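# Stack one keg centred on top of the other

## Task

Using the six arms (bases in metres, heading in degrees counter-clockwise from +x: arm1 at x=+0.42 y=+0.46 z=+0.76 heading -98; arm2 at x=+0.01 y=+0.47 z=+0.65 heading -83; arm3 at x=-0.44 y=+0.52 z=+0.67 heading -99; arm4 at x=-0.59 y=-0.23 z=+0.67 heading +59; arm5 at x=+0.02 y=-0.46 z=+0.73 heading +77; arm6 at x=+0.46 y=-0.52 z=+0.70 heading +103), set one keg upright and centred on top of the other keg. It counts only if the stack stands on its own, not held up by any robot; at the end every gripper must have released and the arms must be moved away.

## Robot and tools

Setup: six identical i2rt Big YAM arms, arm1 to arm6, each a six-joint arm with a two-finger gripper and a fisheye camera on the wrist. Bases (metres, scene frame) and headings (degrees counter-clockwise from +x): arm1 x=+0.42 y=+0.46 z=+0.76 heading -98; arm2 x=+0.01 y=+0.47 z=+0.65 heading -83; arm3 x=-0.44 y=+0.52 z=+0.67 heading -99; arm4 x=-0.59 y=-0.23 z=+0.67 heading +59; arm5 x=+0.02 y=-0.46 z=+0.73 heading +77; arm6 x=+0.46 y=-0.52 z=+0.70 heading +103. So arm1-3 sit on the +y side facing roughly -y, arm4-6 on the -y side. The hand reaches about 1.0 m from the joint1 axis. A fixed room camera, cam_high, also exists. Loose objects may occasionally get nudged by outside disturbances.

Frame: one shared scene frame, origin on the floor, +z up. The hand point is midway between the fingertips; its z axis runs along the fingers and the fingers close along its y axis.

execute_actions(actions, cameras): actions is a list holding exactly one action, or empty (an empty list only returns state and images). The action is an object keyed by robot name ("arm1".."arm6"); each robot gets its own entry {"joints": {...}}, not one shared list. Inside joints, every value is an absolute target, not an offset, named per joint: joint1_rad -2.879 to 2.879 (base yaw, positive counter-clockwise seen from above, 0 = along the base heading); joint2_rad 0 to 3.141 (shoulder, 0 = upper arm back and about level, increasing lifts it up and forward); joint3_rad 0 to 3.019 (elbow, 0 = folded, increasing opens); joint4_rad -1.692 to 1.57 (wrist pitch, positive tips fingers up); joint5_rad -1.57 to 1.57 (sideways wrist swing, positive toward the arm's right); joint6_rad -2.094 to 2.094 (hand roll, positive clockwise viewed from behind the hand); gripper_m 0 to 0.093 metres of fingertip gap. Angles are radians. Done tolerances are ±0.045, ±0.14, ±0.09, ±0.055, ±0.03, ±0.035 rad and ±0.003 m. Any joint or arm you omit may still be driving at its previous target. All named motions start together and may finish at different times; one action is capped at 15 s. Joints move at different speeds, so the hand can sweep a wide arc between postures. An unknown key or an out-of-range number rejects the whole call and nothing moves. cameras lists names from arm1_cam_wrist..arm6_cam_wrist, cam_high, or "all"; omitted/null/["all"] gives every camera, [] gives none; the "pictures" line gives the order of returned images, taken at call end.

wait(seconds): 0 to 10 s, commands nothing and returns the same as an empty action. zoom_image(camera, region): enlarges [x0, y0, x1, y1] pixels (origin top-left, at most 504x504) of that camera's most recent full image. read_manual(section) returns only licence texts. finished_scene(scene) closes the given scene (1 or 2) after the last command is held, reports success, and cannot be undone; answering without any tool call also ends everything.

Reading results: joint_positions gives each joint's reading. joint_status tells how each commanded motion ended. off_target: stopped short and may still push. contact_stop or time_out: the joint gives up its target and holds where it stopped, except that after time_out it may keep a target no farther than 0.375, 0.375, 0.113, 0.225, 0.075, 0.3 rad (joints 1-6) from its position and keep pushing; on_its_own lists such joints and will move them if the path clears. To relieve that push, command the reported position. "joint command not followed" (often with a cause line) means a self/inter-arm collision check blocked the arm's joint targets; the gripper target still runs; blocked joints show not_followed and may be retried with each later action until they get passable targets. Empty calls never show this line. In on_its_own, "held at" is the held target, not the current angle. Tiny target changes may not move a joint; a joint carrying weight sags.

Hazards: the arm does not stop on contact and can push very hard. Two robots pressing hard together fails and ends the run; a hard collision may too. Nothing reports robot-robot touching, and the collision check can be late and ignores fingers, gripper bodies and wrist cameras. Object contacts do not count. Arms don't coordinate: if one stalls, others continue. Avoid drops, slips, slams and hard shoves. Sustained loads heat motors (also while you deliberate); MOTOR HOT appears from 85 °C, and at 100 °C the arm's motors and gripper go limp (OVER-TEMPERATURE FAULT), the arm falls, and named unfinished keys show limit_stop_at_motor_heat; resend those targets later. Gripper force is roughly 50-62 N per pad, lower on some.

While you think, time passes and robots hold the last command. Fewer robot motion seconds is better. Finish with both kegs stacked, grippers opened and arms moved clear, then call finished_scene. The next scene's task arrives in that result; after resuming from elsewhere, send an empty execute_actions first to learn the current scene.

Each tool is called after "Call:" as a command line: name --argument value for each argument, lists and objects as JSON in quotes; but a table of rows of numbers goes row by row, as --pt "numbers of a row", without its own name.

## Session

Call:
execute_actions --actions '[]'

Scene clock: 0.00 s.
Motor temperatures (°C, as the motors report them): arm1=[28 30 30 25 28 25] | arm2=[29 36 45 26 27 28] | arm3=[27 28 27 27 25 28] | arm4=[29 44 41 27 30 26] | arm5=[28 36 40 28 29 27] | arm6=[25 28 30 27 29 27]
arm1.joint_positions: joint1_rad=+0.359 joint2_rad=+0.581 joint3_rad=+1.384 joint4_rad=-1.331 joint5_rad=+0.089 joint6_rad=-0.416 gripper_m=+0.094
arm1.joint_status: not commanded
arm1.hand: x=+0.4533 y=+0.2428 z=+1.3099 quat_wxyz=(-0.286, -0.409, -0.763, +0.410) (m; scene frame)
arm2.joint_positions: joint1_rad=-0.251 joint2_rad=+0.631 joint3_rad=+1.454 joint4_rad=-1.469 joint5_rad=-0.154 joint6_rad=+0.295 gripper_m=+0.095
arm2.joint_status: not commanded
arm2.hand: x=+0.0080 y=+0.2617 z=+1.1941 quat_wxyz=(-0.387, -0.730, -0.511, +0.237) (m; scene frame)
arm3.joint_positions: joint1_rad=+0.158 joint2_rad=+0.590 joint3_rad=+1.464 joint4_rad=-1.242 joint5_rad=+0.185 joint6_rad=+0.494 gripper_m=+0.095
arm3.joint_status: not commanded
arm3.hand: x=-0.4725 y=+0.3033 z=+1.2759 quat_wxyz=(-0.444, -0.732, -0.375, +0.356) (m; scene frame)
arm4.joint_positions: joint1_rad=-0.405 joint2_rad=+0.532 joint3_rad=+1.330 joint4_rad=-1.417 joint5_rad=-0.040 joint6_rad=-0.491 gripper_m=+0.094
arm4.joint_status: not commanded
arm4.hand: x=-0.4342 y=-0.1165 z=+1.1792 quat_wxyz=(-0.460, +0.473, -0.750, -0.050) (m; scene frame)
arm5.joint_positions: joint1_rad=+0.310 joint2_rad=+0.600 joint3_rad=+1.455 joint4_rad=-1.187 joint5_rad=+0.258 joint6_rad=+0.099 gripper_m=+0.094
arm5.joint_status: not commanded
arm5.hand: x=+0.0397 y=-0.2333 z=+1.3361 quat_wxyz=(-0.450, +0.516, -0.624, -0.376) (m; scene frame)
arm6.joint_positions: joint1_rad=-0.095 joint2_rad=+0.540 joint3_rad=+1.341 joint4_rad=-1.527 joint5_rad=-0.212 joint6_rad=+0.487 gripper_m=+0.095
arm6.joint_status: not commanded
arm6.hand: x=+0.4040 y=-0.3400 z=+1.1953 quat_wxyz=(-0.097, +0.551, -0.725, -0.402) (m; scene frame)
pictures: arm1_cam_wrist, arm2_cam_wrist, arm3_cam_wrist, arm4_cam_wrist, arm5_cam_wrist, arm6_cam_wrist, cam_high
Images, in order (width x height): arm1_cam_wrist 616x616, arm2_cam_wrist 616x616, arm3_cam_wrist 616x616, arm4_cam_wrist 616x616, arm5_cam_wrist 616x616, arm6_cam_wrist 616x616, cam_high 504x504.

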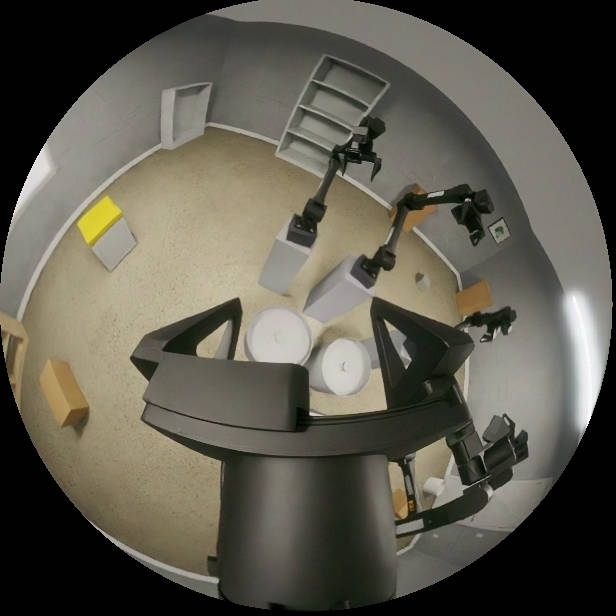

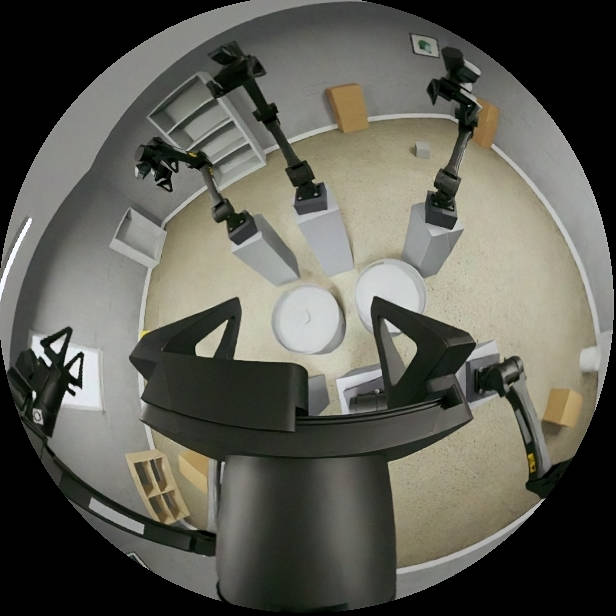

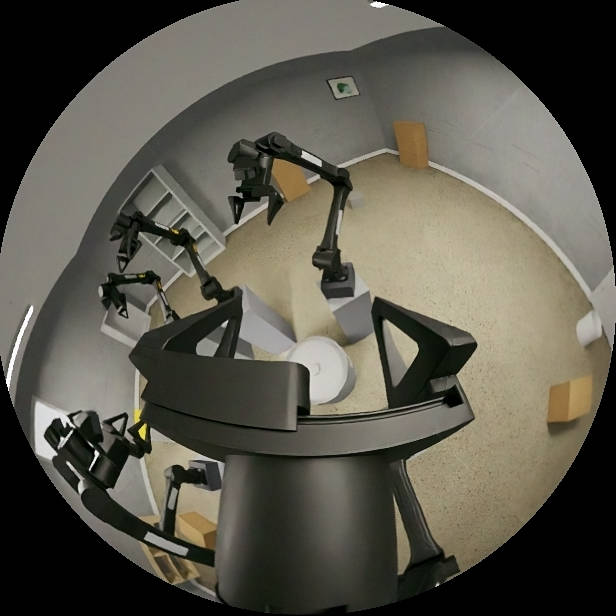

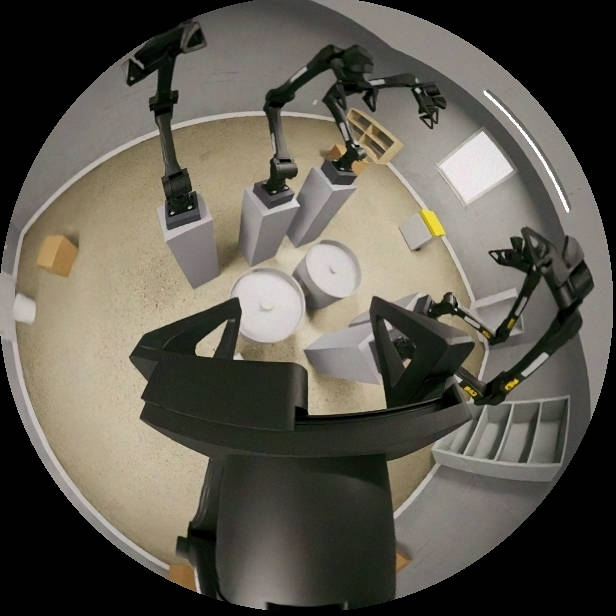

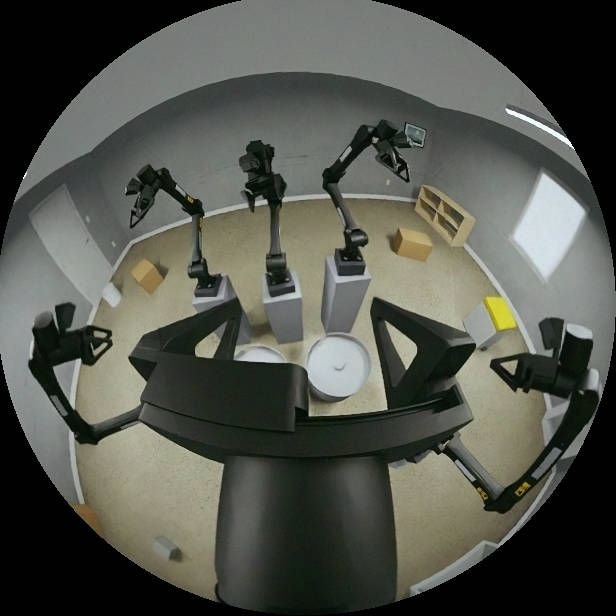

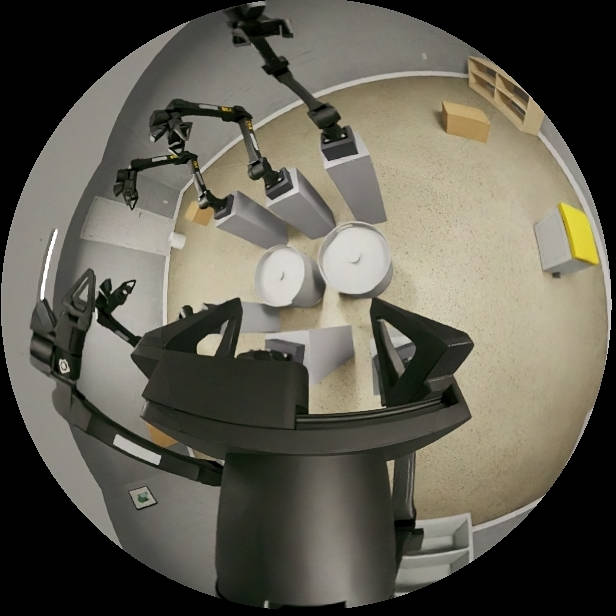

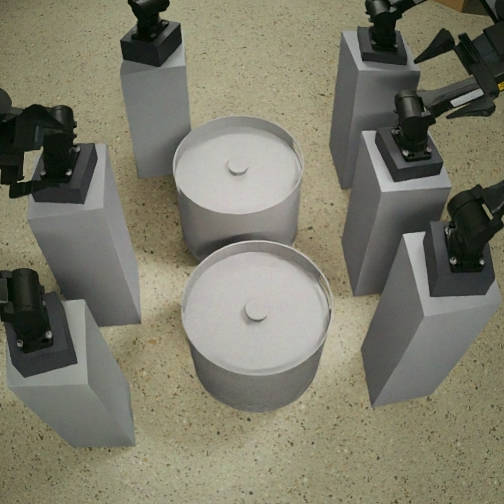

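Call:
execute_actions --actions '[{"arm1":{"joints":{"joint2_rad":0.1}},"arm3":{"joints":{"joint2_rad":0.1}},"arm6":{"joints":{"joint2_rad":0.1}},"arm2":{"joints":{"joint1_rad":-0.469,"joint2_rad":1.4,"joint3_rad":0.72,"joint4_rad":-0.344,"joint5_rad":0,"joint6_rad":-1.394}},"arm5":{"joints":{"joint1_rad":0.703,"joint2_rad":1.55,"joint3_rad":0.586,"joint4_rad":0.032,"joint5_rad":0,"joint6_rad":1.438}},"arm4":{"joints":{"joint1_rad":-0.204,"joint2_rad":1.3,"joint3_rad":0.484,"joint4_rad":-0.108,"joint5_rad":0,"joint6_rad":-0.714}}}]' --cameras '[]'

Call:
execute_actions --actions '[{"arm2":{"joints":{"joint2_rad":1.947}},"arm5":{"joints":{"joint2_rad":2.189}},"arm4":{"joints":{"joint2_rad":1.947}}}]' --cameras '["arm2_cam_wrist","arm4_cam_wrist","arm5_cam_wrist","cam_high"]'

Scene clock: 9.77 s.
Motor temperatures (°C, as the motors report them): arm1=[28 30 33 26 28 25] | arm2=[29 35 47 26 27 28] | arm3=[27 28 29 27 25 28] | arm4=[29 44 44 27 30 26] | arm5=[28 36 41 28 29 27] | arm6=[25 28 32 27 29 27]
arm1.joint_positions: joint1_rad=+0.359 joint2_rad=+0.085 joint3_rad=+1.405 joint4_rad=-1.331 joint5_rad=+0.089 joint6_rad=-0.416 gripper_m=+0.094
arm1.joint_status: all done
arm1.hand: x=+0.4034 y=+0.4666 z=+1.3609 quat_wxyz=(-0.421, -0.347, -0.620, +0.564) (m; scene frame)
arm2.joint_positions: joint1_rad=-0.462 joint2_rad=+1.401 joint3_rad=+0.720 joint4_rad=-0.364 joint5_rad=-0.001 joint6_rad=-1.380 gripper_m=+0.095
arm2.joint_status: all done
arm2.hand: x=-0.1394 y=+0.0513 z=+0.7152 quat_wxyz=(+0.018, -0.254, -0.931, +0.262) (m; scene frame)
arm3.joint_positions: joint1_rad=+0.158 joint2_rad=+0.084 joint3_rad=+1.487 joint4_rad=-1.242 joint5_rad=+0.185 joint6_rad=+0.494 gripper_m=+0.095
arm3.joint_status: all done
arm3.hand: x=-0.4714 y=+0.5661 z=+1.3181 quat_wxyz=(-0.619, -0.590, -0.269, +0.442) (m; scene frame)
arm4.joint_positions: joint1_rad=-0.208 joint2_rad=+1.300 joint3_rad=+0.485 joint4_rad=-0.125 joint5_rad=-0.003 joint6_rad=-0.698 gripper_m=+0.094
arm4.joint_status: all done
arm4.hand: x=-0.3204 y=+0.0552 z=+0.7059 quat_wxyz=(-0.314, +0.651, -0.691, -0.023) (m; scene frame)
arm5.joint_positions: joint1_rad=+0.708 joint2_rad=+1.533 joint3_rad=+0.585 joint4_rad=+0.019 joint5_rad=+0.002 joint6_rad=+1.426 gripper_m=+0.094
arm5.joint_status: all done
arm5.hand: x=-0.1885 y=-0.0666 z=+0.7290 quat_wxyz=(+0.050, +0.297, -0.902, -0.311) (m; scene frame)
arm6.joint_positions: joint1_rad=-0.095 joint2_rad=+0.101 joint3_rad=+1.360 joint4_rad=-1.527 joint5_rad=-0.212 joint6_rad=+0.487 gripper_m=+0.095
arm6.joint_status: all done
arm6.hand: x=+0.4262 y=-0.5145 z=+1.2364 quat_wxyz=(-0.199, +0.503, -0.619, -0.570) (m; scene frame)
pictures: none
No camera images: the call's "cameras" was empty. Leave "cameras" out to get every camera's image.

Scene clock: 11.03 s.
Motor temperatures (°C, as the motors report them): arm1=[28 30 32 26 28 25] | arm2=[29 35 47 26 27 28] | arm3=[27 28 29 27 25 28] | arm4=[29 44 44 27 30 26] | arm5=[28 36 41 28 29 27] | arm6=[25 28 32 27 29 27]
arm1.joint_positions: joint1_rad=+0.359 joint2_rad=+0.085 joint3_rad=+1.405 joint4_rad=-1.331 joint5_rad=+0.089 joint6_rad=-0.416 gripper_m=+0.094
arm1.joint_status: not commanded
arm1.hand: x=+0.4034 y=+0.4666 z=+1.3609 quat_wxyz=(-0.421, -0.347, -0.620, +0.564) (m; scene frame)
arm2.joint_positions: joint1_rad=-0.462 joint2_rad=+1.945 joint3_rad=+0.720 joint4_rad=-0.357 joint5_rad=-0.001 joint6_rad=-1.380 gripper_m=+0.095
arm2.joint_status: all done
arm2.hand: x=-0.1075 y=+0.1391 z=+0.5056 quat_wxyz=(-0.002, -0.263, -0.965, -0.002) (m; scene frame)
arm3.joint_positions: joint1_rad=+0.158 joint2_rad=+0.084 joint3_rad=+1.487 joint4_rad=-1.242 joint5_rad=+0.185 joint6_rad=+0.494 gripper_m=+0.095
arm3.joint_status: not commanded
arm3.hand: x=-0.4714 y=+0.5661 z=+1.3181 quat_wxyz=(-0.619, -0.590, -0.269, +0.442) (m; scene frame)
arm4.joint_positions: joint1_rad=-0.208 joint2_rad=+1.948 joint3_rad=+0.485 joint4_rad=-0.119 joint5_rad=-0.003 joint6_rad=-0.698 gripper_m=+0.094
arm4.joint_status: all done
arm4.hand: x=-0.4093 y=-0.0370 z=+0.5000 quat_wxyz=(+0.001, +0.686, -0.728, -0.005) (m; scene frame)
arm5.joint_positions: joint1_rad=+0.708 joint2_rad=+2.174 joint3_rad=+0.585 joint4_rad=+0.025 joint5_rad=+0.002 joint6_rad=+1.427 gripper_m=+0.094
arm5.joint_status: all done
arm5.hand: x=-0.1127 y=-0.2056 z=+0.5009 quat_wxyz=(-0.004, +0.311, -0.950, -0.004) (m; scene frame)
arm6.joint_positions: joint1_rad=-0.095 joint2_rad=+0.101 joint3_rad=+1.360 joint4_rad=-1.527 joint5_rad=-0.212 joint6_rad=+0.487 gripper_m=+0.095
arm6.joint_status: not commanded
arm6.hand: x=+0.4262 y=-0.5145 z=+1.2364 quat_wxyz=(-0.199, +0.503, -0.619, -0.570) (m; scene frame)
pictures: arm2_cam_wrist, arm4_cam_wrist, arm5_cam_wrist, cam_high
Images, in order (width x height): arm2_cam_wrist 616x616, arm4_cam_wrist 616x616, arm5_cam_wrist 616x616, cam_high 504x504.

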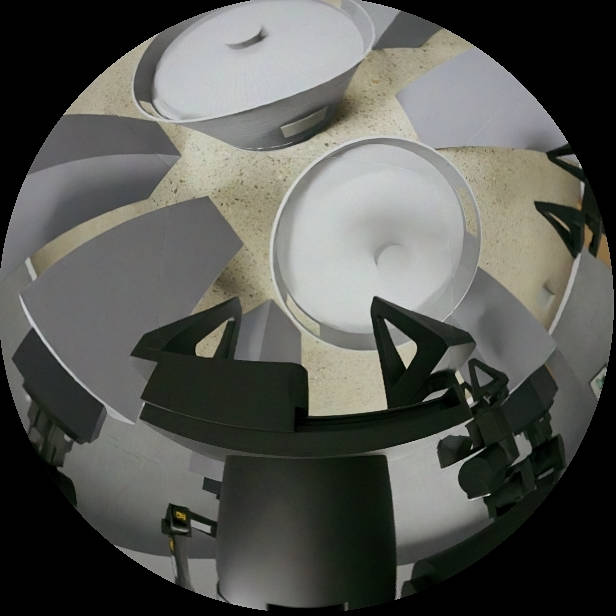

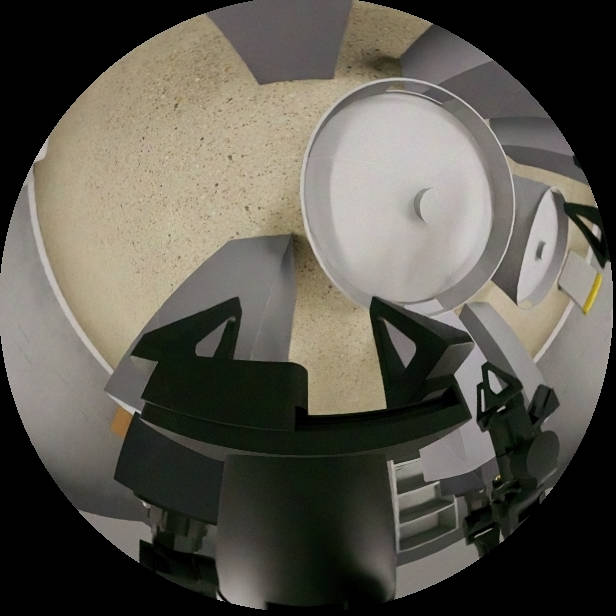

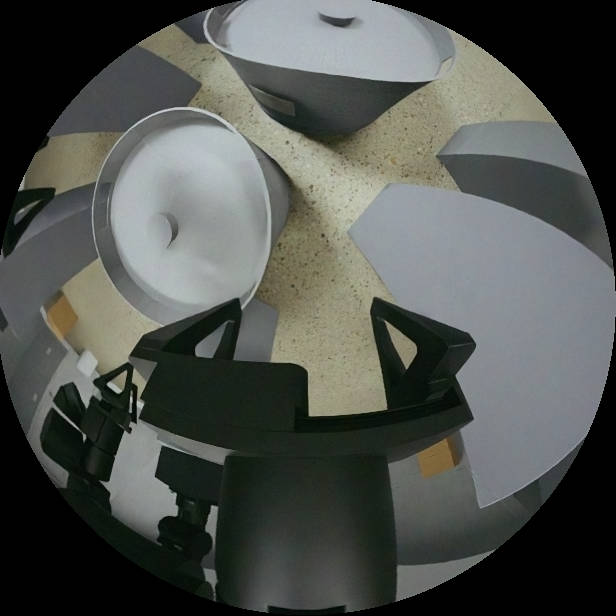

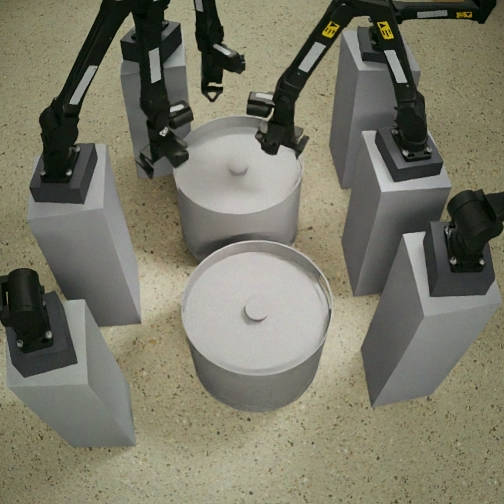

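Call:
execute_actions --actions '[{"arm2":{"joints":{"joint1_rad":-0.522,"joint2_rad":2.189,"joint3_rad":0.63,"joint4_rad":0,"joint6_rad":-1.45}},"arm5":{"joints":{"joint1_rad":0.61,"joint2_rad":2.465,"joint3_rad":0.816,"joint4_rad":0.076,"joint6_rad":1.349}},"arm4":{"joints":{"joint1_rad":-0.092,"joint2_rad":2.259,"joint3_rad":0.68,"joint4_rad":0.02,"joint6_rad":-0.606}}}]' --cameras '["arm2_cam_wrist","arm4_cam_wrist","arm5_cam_wrist"]'

Scene clock: 20.53 s.
Motor temperatures (°C, as the motors report them): arm1=[28 31 32 26 28 25] | arm2=[29 36 46 26 27 28] | arm3=[27 28 28 27 25 28] | arm4=[29 44 42 27 30 26] | arm5=[28 36 40 28 29 27] | arm6=[25 28 31 27 29 27]
arm1.joint_positions: joint1_rad=+0.359 joint2_rad=+0.085 joint3_rad=+1.405 joint4_rad=-1.331 joint5_rad=+0.089 joint6_rad=-0.416 gripper_m=+0.094
arm1.joint_status: not commanded
arm1.hand: x=+0.4034 y=+0.4666 z=+1.3609 quat_wxyz=(-0.421, -0.347, -0.620, +0.564) (m; scene frame)
arm2.joint_positions: joint1_rad=-0.518 joint2_rad=+2.197 joint3_rad=+0.630 joint4_rad=-0.014 joint5_rad=-0.001 joint6_rad=-1.437 gripper_m=+0.095
arm2.joint_status: all done
arm2.hand: x=-0.1053 y=+0.1945 z=+0.4219 quat_wxyz=(-0.003, -0.263, -0.965, -0.002) (m; scene frame)
arm3.joint_positions: joint1_rad=+0.158 joint2_rad=+0.084 joint3_rad=+1.487 joint4_rad=-1.242 joint5_rad=+0.185 joint6_rad=+0.494 gripper_m=+0.095
arm3.joint_status: not commanded
arm3.hand: x=-0.4714 y=+0.5661 z=+1.3181 quat_wxyz=(-0.619, -0.590, -0.269, +0.442) (m; scene frame)
arm4.joint_positions: joint1_rad=-0.089 joint2_rad=+2.265 joint3_rad=+0.679 joint4_rad=+0.016 joint5_rad=-0.003 joint6_rad=-0.622 gripper_m=+0.094
arm4.joint_status: all done
arm4.hand: x=-0.4046 y=+0.0221 z=+0.4188 quat_wxyz=(-0.005, +0.701, -0.713, -0.005) (m; scene frame)
arm5.joint_positions: joint1_rad=+0.604 joint2_rad=+2.449 joint3_rad=+0.815 joint4_rad=+0.072 joint5_rad=+0.002 joint6_rad=+1.361 gripper_m=+0.094
arm5.joint_status: all done
arm5.hand: x=-0.1028 y=-0.1487 z=+0.4181 quat_wxyz=(-0.004, +0.293, -0.956, -0.005) (m; scene frame)
arm6.joint_positions: joint1_rad=-0.095 joint2_rad=+0.101 joint3_rad=+1.360 joint4_rad=-1.527 joint5_rad=-0.212 joint6_rad=+0.487 gripper_m=+0.095
arm6.joint_status: not commanded
arm6.hand: x=+0.4262 y=-0.5145 z=+1.2364 quat_wxyz=(-0.199, +0.503, -0.619, -0.570) (m; scene frame)
pictures: arm2_cam_wrist, arm4_cam_wrist, arm5_cam_wrist
Images, in order (width x height): arm2_cam_wrist 616x616, arm4_cam_wrist 616x616, arm5_cam_wrist 616x616.

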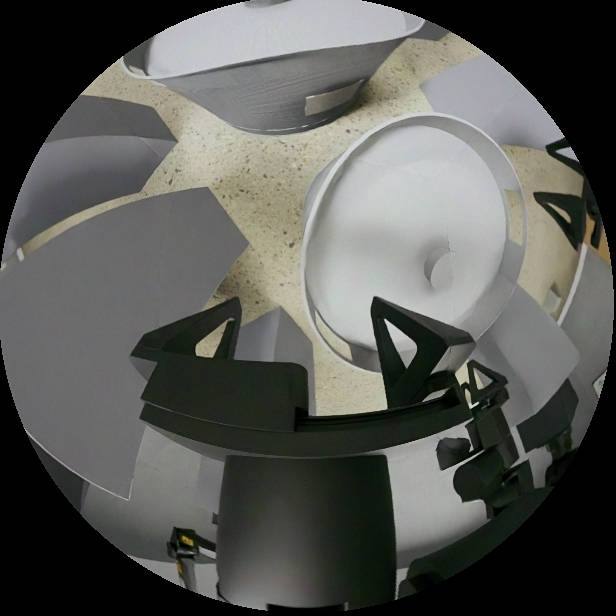

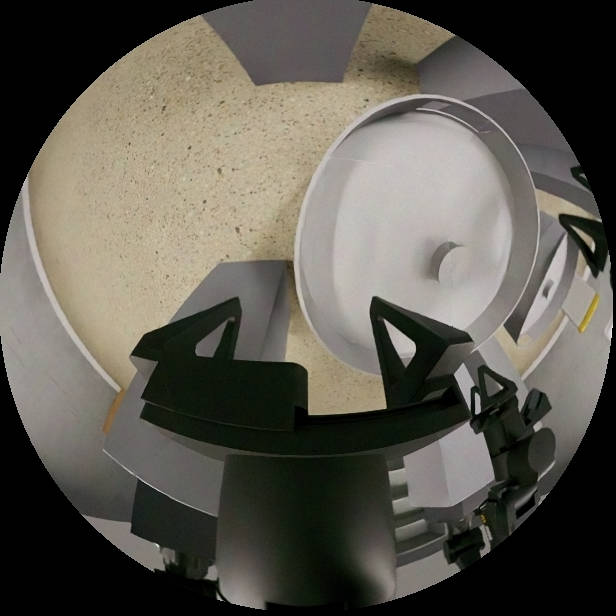

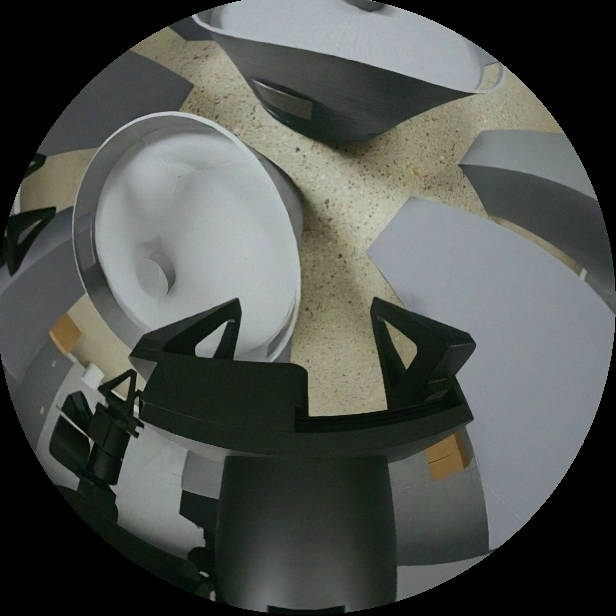

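Call:
execute_actions --actions '[{"arm2":{"joints":{"joint2_rad":2.364,"joint3_rad":0.692,"joint4_rad":0.113}},"arm5":{"joints":{"joint2_rad":2.615,"joint3_rad":0.902,"joint4_rad":0.142}},"arm4":{"joints":{"joint2_rad":2.426,"joint3_rad":0.75,"joint4_rad":0.117}}}]' --cameras '[]'

Call:
execute_actions --actions '[{"arm2":{"joints":{"joint2_rad":2.527,"joint3_rad":0.774,"joint4_rad":0.194}},"arm5":{"joints":{"joint2_rad":2.758,"joint3_rad":1.004,"joint4_rad":0.183}},"arm4":{"joints":{"joint2_rad":2.583,"joint3_rad":0.836,"joint4_rad":0.188}}}]' --cameras '["cam_high","arm2_cam_wrist","arm4_cam_wrist","arm5_cam_wrist"]'

Scene clock: 35.47 s.
Motor temperatures (°C, as the motors report them): arm1=[28 31 32 26 28 25] | arm2=[29 36 44 26 27 28] | arm3=[27 29 28 27 25 28] | arm4=[29 44 41 27 30 26] | arm5=[28 36 39 28 29 27] | arm6=[25 28 31 27 29 27]
arm1.joint_positions: joint1_rad=+0.359 joint2_rad=+0.085 joint3_rad=+1.405 joint4_rad=-1.331 joint5_rad=+0.089 joint6_rad=-0.416 gripper_m=+0.094
arm1.joint_status: not commanded
arm1.hand: x=+0.4034 y=+0.4666 z=+1.3609 quat_wxyz=(-0.421, -0.347, -0.620, +0.564) (m; scene frame)
arm2.joint_positions: joint1_rad=-0.518 joint2_rad=+2.363 joint3_rad=+0.693 joint4_rad=+0.101 joint5_rad=-0.001 joint6_rad=-1.437 gripper_m=+0.095
arm2.joint_status: all done
arm2.hand: x=-0.1069 y=+0.1902 z=+0.3744 quat_wxyz=(-0.002, -0.263, -0.965, +0.004) (m; scene frame)
arm3.joint_positions: joint1_rad=+0.158 joint2_rad=+0.084 joint3_rad=+1.487 joint4_rad=-1.242 joint5_rad=+0.185 joint6_rad=+0.494 gripper_m=+0.095
arm3.joint_status: not commanded
arm3.hand: x=-0.4714 y=+0.5661 z=+1.3181 quat_wxyz=(-0.619, -0.590, -0.269, +0.442) (m; scene frame)
arm4.joint_positions: joint1_rad=-0.089 joint2_rad=+2.434 joint3_rad=+0.749 joint4_rad=+0.109 joint5_rad=-0.003 joint6_rad=-0.621 gripper_m=+0.094
arm4.joint_status: all done
arm4.hand: x=-0.4054 y=+0.0215 z=+0.3683 quat_wxyz=(-0.002, +0.701, -0.713, -0.004) (m; scene frame)
arm5.joint_positions: joint1_rad=+0.604 joint2_rad=+2.600 joint3_rad=+0.900 joint4_rad=+0.138 joint5_rad=+0.002 joint6_rad=+1.360 gripper_m=+0.094
arm5.joint_status: all done
arm5.hand: x=-0.1024 y=-0.1489 z=+0.3679 quat_wxyz=(-0.004, +0.293, -0.956, -0.005) (m; scene frame)
arm6.joint_positions: joint1_rad=-0.095 joint2_rad=+0.101 joint3_rad=+1.360 joint4_rad=-1.527 joint5_rad=-0.212 joint6_rad=+0.487 gripper_m=+0.095
arm6.joint_status: not commanded
arm6.hand: x=+0.4262 y=-0.5145 z=+1.2364 quat_wxyz=(-0.199, +0.503, -0.619, -0.570) (m; scene frame)
pictures: none
No camera images: the call's "cameras" was empty. Leave "cameras" out to get every camera's image.

Scene clock: 36.60 s.
Motor temperatures (°C, as the motors report them): arm1=[28 31 32 26 28 25] | arm2=[29 36 44 26 27 28] | arm3=[27 29 28 27 25 28] | arm4=[29 44 41 27 30 26] | arm5=[28 36 39 28 28 27] | arm6=[25 28 31 27 29 27]
arm1.joint_positions: joint1_rad=+0.359 joint2_rad=+0.085 joint3_rad=+1.405 joint4_rad=-1.331 joint5_rad=+0.089 joint6_rad=-0.416 gripper_m=+0.094
arm1.joint_status: not commanded
arm1.hand: x=+0.4034 y=+0.4666 z=+1.3609 quat_wxyz=(-0.421, -0.347, -0.620, +0.564) (m; scene frame)
arm2.joint_positions: joint1_rad=-0.518 joint2_rad=+2.526 joint3_rad=+0.776 joint4_rad=+0.185 joint5_rad=-0.001 joint6_rad=-1.437 gripper_m=+0.095
arm2.joint_status: all done
arm2.hand: x=-0.1076 y=+0.1882 z=+0.3244 quat_wxyz=(-0.001, -0.263, -0.965, +0.006) (m; scene frame)
arm3.joint_positions: joint1_rad=+0.158 joint2_rad=+0.084 joint3_rad=+1.487 joint4_rad=-1.242 joint5_rad=+0.185 joint6_rad=+0.494 gripper_m=+0.095
arm3.joint_status: not commanded
arm3.hand: x=-0.4714 y=+0.5661 z=+1.3181 quat_wxyz=(-0.619, -0.590, -0.269, +0.442) (m; scene frame)
arm4.joint_positions: joint1_rad=-0.089 joint2_rad=+2.591 joint3_rad=+0.839 joint4_rad=+0.182 joint5_rad=-0.003 joint6_rad=-0.621 gripper_m=+0.094
arm4.joint_status: all done
arm4.hand: x=-0.4039 y=+0.0240 z=+0.3178 quat_wxyz=(-0.005, +0.701, -0.713, -0.005) (m; scene frame)
arm5.joint_positions: joint1_rad=+0.604 joint2_rad=+2.743 joint3_rad=+1.004 joint4_rad=+0.179 joint5_rad=+0.002 joint6_rad=+1.360 gripper_m=+0.094
arm5.joint_status: all done
arm5.hand: x=-0.1025 y=-0.1475 z=+0.3175 quat_wxyz=(-0.004, +0.293, -0.956, -0.006) (m; scene frame)
arm6.joint_positions: joint1_rad=-0.095 joint2_rad=+0.101 joint3_rad=+1.360 joint4_rad=-1.527 joint5_rad=-0.212 joint6_rad=+0.487 gripper_m=+0.095
arm6.joint_status: not commanded
arm6.hand: x=+0.4262 y=-0.5145 z=+1.2364 quat_wxyz=(-0.199, +0.503, -0.619, -0.570) (m; scene frame)
pictures: arm2_cam_wrist, arm4_cam_wrist, arm5_cam_wrist, cam_high
Images, in order (width x height): arm2_cam_wrist 616x616, arm4_cam_wrist 616x616, arm5_cam_wrist 616x616, cam_high 504x504.

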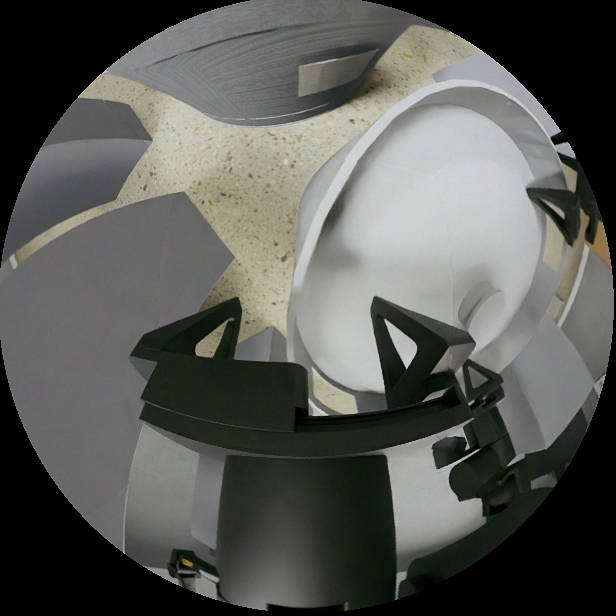

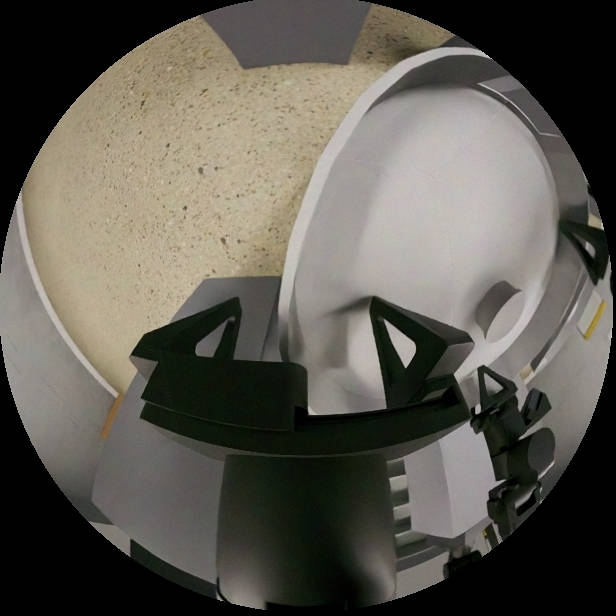

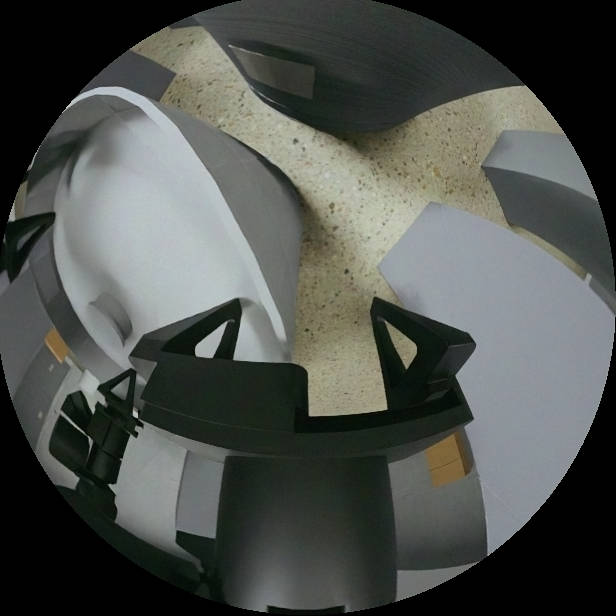

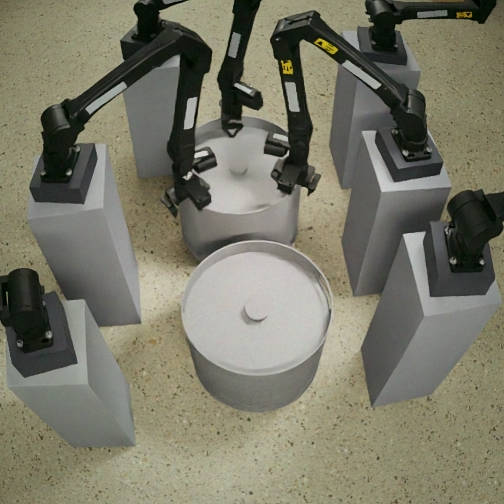

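Call:
execute_actions --actions '[{"arm2":{"joints":{"gripper_m":0}},"arm5":{"joints":{"gripper_m":0}},"arm4":{"joints":{"gripper_m":0}}}]' --cameras '["cam_high"]'

Scene clock: 40.07 s.
Motor temperatures (°C, as the motors report them): arm1=[28 31 32 26 28 25] | arm2=[29 36 44 26 27 28] | arm3=[27 29 28 27 25 28] | arm4=[29 44 41 27 30 26] | arm5=[28 36 39 28 28 27] | arm6=[25 28 31 27 29 27]
arm1.joint_positions: joint1_rad=+0.359 joint2_rad=+0.085 joint3_rad=+1.405 joint4_rad=-1.331 joint5_rad=+0.089 joint6_rad=-0.416 gripper_m=+0.094
arm1.joint_status: not commanded
arm1.hand: x=+0.4034 y=+0.4666 z=+1.3609 quat_wxyz=(-0.421, -0.347, -0.620, +0.564) (m; scene frame)
arm2.joint_positions: joint1_rad=-0.518 joint2_rad=+2.528 joint3_rad=+0.765 joint4_rad=+0.184 joint5_rad=-0.007 joint6_rad=-1.395 gripper_m=+0.002
arm2.joint_status: all done
arm2.hand: x=-0.1037 y=+0.1952 z=+0.3246 quat_wxyz=(-0.005, -0.283, -0.959, -0.001) (m; scene frame)
arm3.joint_positions: joint1_rad=+0.158 joint2_rad=+0.084 joint3_rad=+1.487 joint4_rad=-1.242 joint5_rad=+0.185 joint6_rad=+0.494 gripper_m=+0.095
arm3.joint_status: not commanded
arm3.hand: x=-0.4714 y=+0.5661 z=+1.3181 quat_wxyz=(-0.619, -0.590, -0.269, +0.442) (m; scene frame)
arm4.joint_positions: joint1_rad=-0.071 joint2_rad=+2.592 joint3_rad=+0.832 joint4_rad=+0.182 joint5_rad=-0.006 joint6_rad=-0.621 gripper_m=+0.002
arm4.joint_status: all done
arm4.hand: x=-0.4116 y=+0.0239 z=+0.3180 quat_wxyz=(-0.001, +0.708, -0.707, -0.005) (m; scene frame)
arm5.joint_positions: joint1_rad=+0.607 joint2_rad=+2.742 joint3_rad=+1.015 joint4_rad=+0.184 joint5_rad=+0.003 joint6_rad=+1.324 gripper_m=+0.001
arm5.joint_status: all done
arm5.hand: x=-0.1067 y=-0.1397 z=+0.3171 quat_wxyz=(-0.004, +0.312, -0.950, -0.014) (m; scene frame)
arm6.joint_positions: joint1_rad=-0.095 joint2_rad=+0.101 joint3_rad=+1.360 joint4_rad=-1.527 joint5_rad=-0.212 joint6_rad=+0.487 gripper_m=+0.095
arm6.joint_status: not commanded
arm6.hand: x=+0.4262 y=-0.5145 z=+1.2364 quat_wxyz=(-0.199, +0.503, -0.619, -0.570) (m; scene frame)
pictures: cam_high
Images, in order (width x height): cam_high 504x504.

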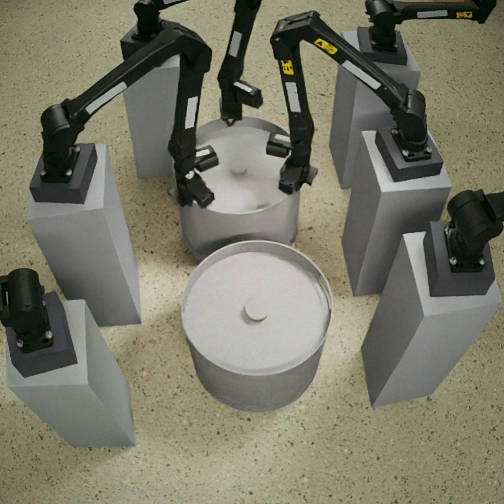

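Call:
execute_actions --actions '[{"arm2":{"joints":{"joint1_rad":-0.518,"joint6_rad":-1.41,"joint2_rad":2.1,"joint3_rad":0.626,"joint4_rad":0.014}},"arm5":{"joints":{"joint6_rad":1.335,"joint2_rad":2.375,"joint3_rad":0.866,"joint4_rad":0.057}},"arm4":{"joints":{"joint1_rad":-0.07,"joint2_rad":2.19,"joint3_rad":0.69,"joint4_rad":0.044}}}]' --cameras '[]'

Call:
execute_actions --actions '[{"arm2":{"joints":{"joint2_rad":1.765,"joint3_rad":0.597,"joint4_rad":-0.257}},"arm5":{"joints":{"joint2_rad":2.09,"joint3_rad":0.761,"joint4_rad":-0.107}},"arm4":{"joints":{"joint2_rad":1.87,"joint3_rad":0.631,"joint4_rad":-0.191}}}]' --cameras '["cam_high"]'

Call:
execute_actions --actions '[{"arm2":{"joints":{"joint2_rad":1.42,"joint3_rad":0.659,"joint4_rad":-0.624}},"arm5":{"joints":{"joint2_rad":1.765,"joint3_rad":0.74,"joint4_rad":-0.375}},"arm4":{"joints":{"joint2_rad":1.523,"joint3_rad":0.667,"joint4_rad":-0.533}}}]' --cameras '[]'

Call:
execute_actions --actions '[{"arm2":{"joints":{"joint2_rad":1.14,"joint3_rad":0.85,"joint4_rad":-1.05}},"arm5":{"joints":{"joint2_rad":1.425,"joint3_rad":0.84,"joint4_rad":-0.761}},"arm4":{"joints":{"joint2_rad":1.215,"joint3_rad":0.83,"joint4_rad":-0.956}}}]' --cameras '["cam_high"]'

Scene clock: 53.70 s.
Motor temperatures (°C, as the motors report them): arm1=[28 31 31 26 28 25] | arm2=[29 36 44 26 27 28] | arm3=[27 29 28 27 25 28] | arm4=[29 45 41 27 30 26] | arm5=[28 36 39 28 28 27] | arm6=[25 29 31 27 29 27]
arm1.joint_positions: joint1_rad=+0.359 joint2_rad=+0.085 joint3_rad=+1.405 joint4_rad=-1.331 joint5_rad=+0.089 joint6_rad=-0.416 gripper_m=+0.094
arm1.joint_status: not commanded
arm1.hand: x=+0.4034 y=+0.4666 z=+1.3609 quat_wxyz=(-0.421, -0.347, -0.620, +0.564) (m; scene frame)
arm2.joint_positions: joint1_rad=-0.518 joint2_rad=+2.217 joint3_rad=+0.623 joint4_rad=+0.016 joint5_rad=-0.001 joint6_rad=-1.387 gripper_m=+0.002
arm2.joint_status: all done
arm2.hand: x=-0.1038 y=+0.1980 z=+0.4164 quat_wxyz=(-0.002, -0.287, -0.958, +0.000) (m; scene frame)
arm3.joint_positions: joint1_rad=+0.158 joint2_rad=+0.084 joint3_rad=+1.487 joint4_rad=-1.242 joint5_rad=+0.185 joint6_rad=+0.494 gripper_m=+0.095
arm3.joint_status: not commanded
arm3.hand: x=-0.4714 y=+0.5661 z=+1.3181 quat_wxyz=(-0.619, -0.590, -0.269, +0.442) (m; scene frame)
arm4.joint_positions: joint1_rad=-0.058 joint2_rad=+2.304 joint3_rad=+0.691 joint4_rad=+0.050 joint5_rad=+0.004 joint6_rad=-0.616 gripper_m=+0.002
arm4.joint_status: all done
arm4.hand: x=-0.4111 y=+0.0279 z=+0.4076 quat_wxyz=(-0.009, +0.710, -0.704, -0.002) (m; scene frame)
arm5.joint_positions: joint1_rad=+0.603 joint2_rad=+2.485 joint3_rad=+0.869 joint4_rad=+0.060 joint5_rad=+0.014 joint6_rad=+1.320 gripper_m=+0.001
arm5.joint_status: all done
arm5.hand: x=-0.1061 y=-0.1337 z=+0.4056 quat_wxyz=(-0.010, +0.312, -0.950, -0.008) (m; scene frame)
arm6.joint_positions: joint1_rad=-0.095 joint2_rad=+0.101 joint3_rad=+1.360 joint4_rad=-1.527 joint5_rad=-0.212 joint6_rad=+0.487 gripper_m=+0.095
arm6.joint_status: not commanded
arm6.hand: x=+0.4262 y=-0.5145 z=+1.2364 quat_wxyz=(-0.199, +0.503, -0.619, -0.570) (m; scene frame)
pictures: none
No camera images: the call's "cameras" was empty. Leave "cameras" out to get every camera's image.

Scene clock: 54.90 s.
Motor temperatures (°C, as the motors report them): arm1=[28 31 31 26 28 25] | arm2=[29 36 44 26 27 28] | arm3=[27 29 28 27 25 28] | arm4=[29 45 41 27 30 26] | arm5=[28 36 39 28 28 27] | arm6=[25 29 31 27 29 27]
arm1.joint_positions: joint1_rad=+0.359 joint2_rad=+0.085 joint3_rad=+1.405 joint4_rad=-1.331 joint5_rad=+0.089 joint6_rad=-0.416 gripper_m=+0.094
arm1.joint_status: not commanded
arm1.hand: x=+0.4034 y=+0.4666 z=+1.3609 quat_wxyz=(-0.421, -0.347, -0.620, +0.564) (m; scene frame)
arm2.joint_positions: joint1_rad=-0.518 joint2_rad=+1.885 joint3_rad=+0.568 joint4_rad=-0.255 joint5_rad=-0.001 joint6_rad=-1.387 gripper_m=+0.002
arm2.joint_status: all done
arm2.hand: x=-0.1060 y=+0.1933 z=+0.5063 quat_wxyz=(-0.002, -0.287, -0.958, +0.003) (m; scene frame)
arm3.joint_positions: joint1_rad=+0.158 joint2_rad=+0.084 joint3_rad=+1.487 joint4_rad=-1.242 joint5_rad=+0.185 joint6_rad=+0.494 gripper_m=+0.095
arm3.joint_status: not commanded
arm3.hand: x=-0.4714 y=+0.5661 z=+1.3181 quat_wxyz=(-0.619, -0.590, -0.269, +0.442) (m; scene frame)
arm4.joint_positions: joint1_rad=-0.058 joint2_rad=+1.980 joint3_rad=+0.600 joint4_rad=-0.186 joint5_rad=+0.006 joint6_rad=-0.615 gripper_m=+0.002
arm4.joint_status: all done
arm4.hand: x=-0.4125 y=+0.0242 z=+0.4987 quat_wxyz=(-0.007, +0.710, -0.704, +0.000) (m; scene frame)
arm5.joint_positions: joint1_rad=+0.604 joint2_rad=+2.198 joint3_rad=+0.744 joint4_rad=-0.105 joint5_rad=+0.014 joint6_rad=+1.318 gripper_m=+0.001
arm5.joint_status: all done
arm5.hand: x=-0.1059 y=-0.1373 z=+0.4970 quat_wxyz=(-0.010, +0.313, -0.950, -0.007) (m; scene frame)
arm6.joint_positions: joint1_rad=-0.095 joint2_rad=+0.101 joint3_rad=+1.360 joint4_rad=-1.527 joint5_rad=-0.212 joint6_rad=+0.487 gripper_m=+0.095
arm6.joint_status: not commanded
arm6.hand: x=+0.4262 y=-0.5145 z=+1.2364 quat_wxyz=(-0.199, +0.503, -0.619, -0.570) (m; scene frame)
pictures: cam_high
Images, in order (width x height): cam_high 504x504.

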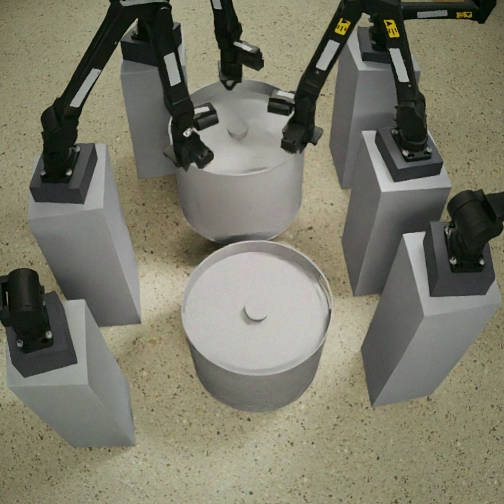

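Scene clock: 56.03 s.
Motor temperatures (°C, as the motors report them): arm1=[28 31 31 26 28 25] | arm2=[29 36 44 26 27 28] | arm3=[27 29 28 27 25 28] | arm4=[29 45 41 27 30 26] | arm5=[28 36 39 28 28 27] | arm6=[25 29 31 27 29 27]
arm1.joint_positions: joint1_rad=+0.359 joint2_rad=+0.085 joint3_rad=+1.405 joint4_rad=-1.331 joint5_rad=+0.089 joint6_rad=-0.416 gripper_m=+0.094
arm1.joint_status: not commanded
arm1.hand: x=+0.4034 y=+0.4666 z=+1.3609 quat_wxyz=(-0.421, -0.347, -0.620, +0.564) (m; scene frame)
arm2.joint_positions: joint1_rad=-0.518 joint2_rad=+1.528 joint3_rad=+0.578 joint4_rad=-0.614 joint5_rad=-0.002 joint6_rad=-1.383 gripper_m=+0.002
arm2.joint_status: all done
arm2.hand: x=-0.1052 y=+0.1958 z=+0.6076 quat_wxyz=(-0.002, -0.288, -0.957, +0.007) (m; scene frame)
arm3.joint_positions: joint1_rad=+0.158 joint2_rad=+0.084 joint3_rad=+1.487 joint4_rad=-1.242 joint5_rad=+0.185 joint6_rad=+0.494 gripper_m=+0.095
arm3.joint_status: not commanded
arm3.hand: x=-0.4714 y=+0.5661 z=+1.3181 quat_wxyz=(-0.619, -0.590, -0.269, +0.442) (m; scene frame)
arm4.joint_positions: joint1_rad=-0.053 joint2_rad=+1.628 joint3_rad=+0.603 joint4_rad=-0.526 joint5_rad=+0.003 joint6_rad=-0.608 gripper_m=+0.002
arm4.joint_status: all done
arm4.hand: x=-0.4112 y=+0.0292 z=+0.6009 quat_wxyz=(-0.014, +0.709, -0.705, -0.003) (m; scene frame)
arm5.joint_positions: joint1_rad=+0.597 joint2_rad=+1.875 joint3_rad=+0.693 joint4_rad=-0.370 joint5_rad=+0.019 joint6_rad=+1.315 gripper_m=+0.001
arm5.joint_status: all done
arm5.hand: x=-0.1045 y=-0.1336 z=+0.5972 quat_wxyz=(-0.012, +0.311, -0.950, -0.010) (m; scene frame)
arm6.joint_positions: joint1_rad=-0.095 joint2_rad=+0.101 joint3_rad=+1.360 joint4_rad=-1.527 joint5_rad=-0.212 joint6_rad=+0.487 gripper_m=+0.095
arm6.joint_status: not commanded
arm6.hand: x=+0.4262 y=-0.5145 z=+1.2364 quat_wxyz=(-0.199, +0.503, -0.619, -0.570) (m; scene frame)
pictures: none
No camera images: the call's "cameras" was empty. Leave "cameras" out to get every camera's image.

Scene clock: 58.43 s.
Motor temperatures (°C, as the motors report them): arm1=[28 31 31 26 28 25] | arm2=[29 36 47 26 27 28] | arm3=[27 29 28 27 25 28] | arm4=[29 45 44 27 30 26] | arm5=[28 36 40 28 28 27] | arm6=[25 29 31 27 29 27]
arm1.joint_positions: joint1_rad=+0.359 joint2_rad=+0.085 joint3_rad=+1.405 joint4_rad=-1.331 joint5_rad=+0.089 joint6_rad=-0.416 gripper_m=+0.094
arm1.joint_status: not commanded
arm1.hand: x=+0.4034 y=+0.4666 z=+1.3609 quat_wxyz=(-0.421, -0.347, -0.620, +0.564) (m; scene frame)
arm2.joint_positions: joint1_rad=-0.518 joint2_rad=+1.247 joint3_rad=+0.711 joint4_rad=-1.001 joint5_rad=-0.006 joint6_rad=-1.384 gripper_m=+0.002
arm2.joint_status: joint3_rad time_out (moved +0.133 of +0.272); the others done
arm2.on_its_own: joint3_rad reads +0.711 and still pushes toward +0.823 since a time_out
arm2.hand: x=-0.1066 y=+0.1916 z=+0.7227 quat_wxyz=(-0.002, -0.288, -0.957, +0.020) (m; scene frame)
arm3.joint_positions: joint1_rad=+0.158 joint2_rad=+0.084 joint3_rad=+1.487 joint4_rad=-1.242 joint5_rad=+0.185 joint6_rad=+0.494 gripper_m=+0.095
arm3.joint_status: not commanded
arm3.hand: x=-0.4714 y=+0.5661 z=+1.3181 quat_wxyz=(-0.619, -0.590, -0.269, +0.442) (m; scene frame)
arm4.joint_positions: joint1_rad=-0.055 joint2_rad=+1.303 joint3_rad=+0.691 joint4_rad=-0.922 joint5_rad=+0.008 joint6_rad=-0.616 gripper_m=+0.002
arm4.joint_status: joint3_rad time_out (moved +0.089 of +0.227); the others done
arm4.on_its_own: joint3_rad reads +0.691 and still pushes toward +0.804 since a time_out
arm4.hand: x=-0.4133 y=+0.0226 z=+0.7171 quat_wxyz=(-0.023, +0.711, -0.703, -0.003) (m; scene frame)
arm5.joint_positions: joint1_rad=+0.596 joint2_rad=+1.528 joint3_rad=+0.725 joint4_rad=-0.741 joint5_rad=+0.019 joint6_rad=+1.308 gripper_m=+0.001
arm5.joint_status: joint3_rad time_out (moved +0.032 of +0.147); the others done
arm5.on_its_own: joint3_rad reads +0.725 and still pushes toward +0.837 since a time_out
arm5.hand: x=-0.1036 y=-0.1376 z=+0.7163 quat_wxyz=(-0.012, +0.314, -0.949, -0.014) (m; scene frame)
arm6.joint_positions: joint1_rad=-0.095 joint2_rad=+0.101 joint3_rad=+1.360 joint4_rad=-1.527 joint5_rad=-0.212 joint6_rad=+0.487 gripper_m=+0.095
arm6.joint_status: not commanded
arm6.hand: x=+0.4262 y=-0.5145 z=+1.2364 quat_wxyz=(-0.199, +0.503, -0.619, -0.570) (m; scene frame)
pictures: cam_high
Images, in order (width x height): cam_high 504x504.

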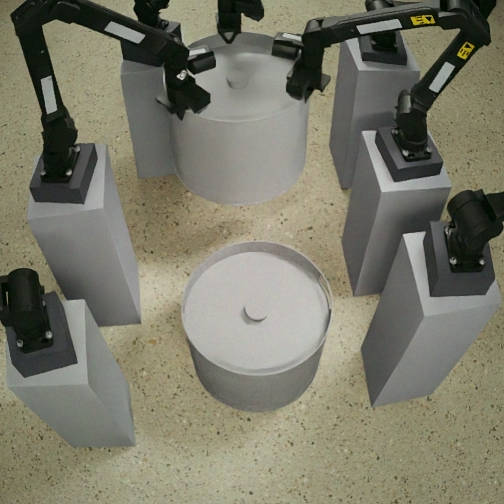

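Call:
execute_actions --actions '[{"arm2":{"joints":{"joint1_rad":-0.089,"joint6_rad":-0.97,"joint2_rad":1.07,"joint3_rad":0.82,"joint4_rad":-1.09}},"arm5":{"joints":{"joint1_rad":0.239,"joint6_rad":0.96,"joint2_rad":1.35,"joint3_rad":0.775,"joint4_rad":-0.775}},"arm4":{"joints":{"joint1_rad":-0.335,"joint6_rad":-0.885,"joint2_rad":1.38,"joint3_rad":1.075,"joint4_rad":-0.99}}}]' --cameras '[]'

Scene clock: 72.57 s.
Motor temperatures (°C, as the motors report them): arm1=[28 31 31 26 28 25] | arm2=[29 36 56 26 27 28] | arm3=[27 29 28 27 25 28] | arm4=[29 45 53 27 30 26] | arm5=[28 37 45 28 29 27] | arm6=[25 29 31 27 29 27]
arm1.joint_positions: joint1_rad=+0.359 joint2_rad=+0.085 joint3_rad=+1.405 joint4_rad=-1.331 joint5_rad=+0.089 joint6_rad=-0.416 gripper_m=+0.094
arm1.joint_status: not commanded
arm1.hand: x=+0.4034 y=+0.4666 z=+1.3609 quat_wxyz=(-0.421, -0.347, -0.620, +0.564) (m; scene frame)
arm2.joint_positions: joint1_rad=-0.091 joint2_rad=+1.199 joint3_rad=+0.708 joint4_rad=-1.082 joint5_rad=-0.004 joint6_rad=-0.958 gripper_m=+0.002
arm2.joint_status: joint3_rad time_out (moved -0.003 of +0.109); the others done
arm2.on_its_own: joint3_rad reads +0.708 and still pushes toward +0.820 since a time_out
arm2.hand: x=+0.0184 y=+0.1868 z=+0.7347 quat_wxyz=(-0.003, -0.288, -0.958, +0.002) (m; scene frame)
arm3.joint_positions: joint1_rad=+0.158 joint2_rad=+0.084 joint3_rad=+1.487 joint4_rad=-1.242 joint5_rad=+0.185 joint6_rad=+0.494 gripper_m=+0.095
arm3.joint_status: not commanded
arm3.hand: x=-0.4714 y=+0.5661 z=+1.3181 quat_wxyz=(-0.619, -0.590, -0.269, +0.442) (m; scene frame)
arm4.joint_positions: joint1_rad=-0.332 joint2_rad=+1.505 joint3_rad=+0.920 joint4_rad=-0.949 joint5_rad=+0.011 joint6_rad=-0.895 gripper_m=+0.002
arm4.joint_status: joint3_rad time_out (moved +0.229 of +0.384); the others done
arm4.on_its_own: joint3_rad reads +0.920 and still pushes toward +1.033 since a time_out
arm4.hand: x=-0.2861 y=+0.0174 z=+0.7252 quat_wxyz=(-0.022, +0.712, -0.702, +0.004) (m; scene frame)
arm5.joint_positions: joint1_rad=+0.225 joint2_rad=+1.459 joint3_rad=+0.678 joint4_rad=-0.779 joint5_rad=+0.025 joint6_rad=+0.938 gripper_m=+0.001
arm5.joint_status: joint3_rad time_out (moved -0.046 of +0.050); the others done
arm5.on_its_own: joint3_rad reads +0.678 and still pushes toward +0.775 since a time_out
arm5.hand: x=+0.0228 y=-0.1388 z=+0.7257 quat_wxyz=(-0.017, +0.314, -0.949, -0.002) (m; scene frame)
arm6.joint_positions: joint1_rad=-0.095 joint2_rad=+0.101 joint3_rad=+1.360 joint4_rad=-1.527 joint5_rad=-0.212 joint6_rad=+0.487 gripper_m=+0.095
arm6.joint_status: not commanded
arm6.hand: x=+0.4262 y=-0.5145 z=+1.2364 quat_wxyz=(-0.199, +0.503, -0.619, -0.570) (m; scene frame)
pictures: none
No camera images: the call's "cameras" was empty. Leave "cameras" out to get every camera's image.

Call:
execute_actions --actions '[{"arm2":{"joints":{"joint1_rad":0.313,"joint6_rad":-0.56,"joint2_rad":1.14,"joint3_rad":0.895,"joint4_rad":-1.075}},"arm5":{"joints":{"joint1_rad":-0.124,"joint6_rad":0.59,"joint2_rad":1.395,"joint3_rad":0.84,"joint4_rad":-0.785}},"arm4":{"joints":{"joint1_rad":-0.492,"joint6_rad":-1.045,"joint2_rad":1.59,"joint3_rad":1.39,"joint4_rad":-1.07}}}]' --cameras '[]'

Scene clock: 77.97 s.
Motor temperatures (°C, as the motors report them): arm1=[28 31 31 26 28 25] | arm2=[29 36 59 26 27 28] | arm3=[27 29 28 27 25 28] | arm4=[29 46 56 27 30 26] | arm5=[28 37 46 28 29 27] | arm6=[25 29 31 27 29 27]
arm1.joint_positions: joint1_rad=+0.359 joint2_rad=+0.085 joint3_rad=+1.405 joint4_rad=-1.331 joint5_rad=+0.089 joint6_rad=-0.416 gripper_m=+0.094
arm1.joint_status: not commanded
arm1.hand: x=+0.4034 y=+0.4666 z=+1.3609 quat_wxyz=(-0.421, -0.347, -0.620, +0.564) (m; scene frame)
arm2.joint_positions: joint1_rad=+0.312 joint2_rad=+1.250 joint3_rad=+0.746 joint4_rad=-1.044 joint5_rad=+0.004 joint6_rad=-0.549 gripper_m=+0.002
arm2.joint_status: joint3_rad time_out (moved +0.038 of +0.187); the others done
arm2.on_its_own: joint3_rad reads +0.746 and still pushes toward +0.859 since a time_out
arm2.hand: x=+0.1374 y=+0.1911 z=+0.7337 quat_wxyz=(-0.007, -0.291, -0.957, +0.014) (m; scene frame)
arm3.joint_positions: joint1_rad=+0.158 joint2_rad=+0.084 joint3_rad=+1.487 joint4_rad=-1.242 joint5_rad=+0.185 joint6_rad=+0.494 gripper_m=+0.095
arm3.joint_status: not commanded
arm3.hand: x=-0.4714 y=+0.5661 z=+1.3181 quat_wxyz=(-0.619, -0.590, -0.269, +0.442) (m; scene frame)
arm4.joint_positions: joint1_rad=-0.482 joint2_rad=+1.740 joint3_rad=+1.232 joint4_rad=-1.039 joint5_rad=+0.011 joint6_rad=-1.043 gripper_m=+0.002
arm4.joint_status: joint2_rad time_out (moved +0.236 of +0.085); joint3_rad time_out (moved +0.312 of +0.470); the others done
arm4.on_its_own: joint2_rad reads +1.740 and still pushes toward +1.590 since a time_out; joint3_rad reads +1.232 and still pushes toward +1.344 since a time_out
arm4.hand: x=-0.1667 y=+0.0202 z=+0.7296 quat_wxyz=(-0.015, +0.711, -0.703, +0.005) (m; scene frame)
arm5.joint_positions: joint1_rad=-0.129 joint2_rad=+1.500 joint3_rad=+0.733 joint4_rad=-0.766 joint5_rad=+0.020 joint6_rad=+0.579 gripper_m=+0.002
arm5.joint_status: joint3_rad time_out (moved +0.054 of +0.162); the others done
arm5.on_its_own: joint3_rad reads +0.733 and still pushes toward +0.840 since a time_out
arm5.hand: x=+0.1422 y=-0.1352 z=+0.7289 quat_wxyz=(-0.023, +0.316, -0.949, -0.009) (m; scene frame)
arm6.joint_positions: joint1_rad=-0.095 joint2_rad=+0.101 joint3_rad=+1.360 joint4_rad=-1.527 joint5_rad=-0.212 joint6_rad=+0.487 gripper_m=+0.095
arm6.joint_status: not commanded
arm6.hand: x=+0.4262 y=-0.5145 z=+1.2364 quat_wxyz=(-0.199, +0.503, -0.619, -0.570) (m; scene frame)
pictures: none
No camera images: the call's "cameras" was empty. Leave "cameras" out to get every camera's image.


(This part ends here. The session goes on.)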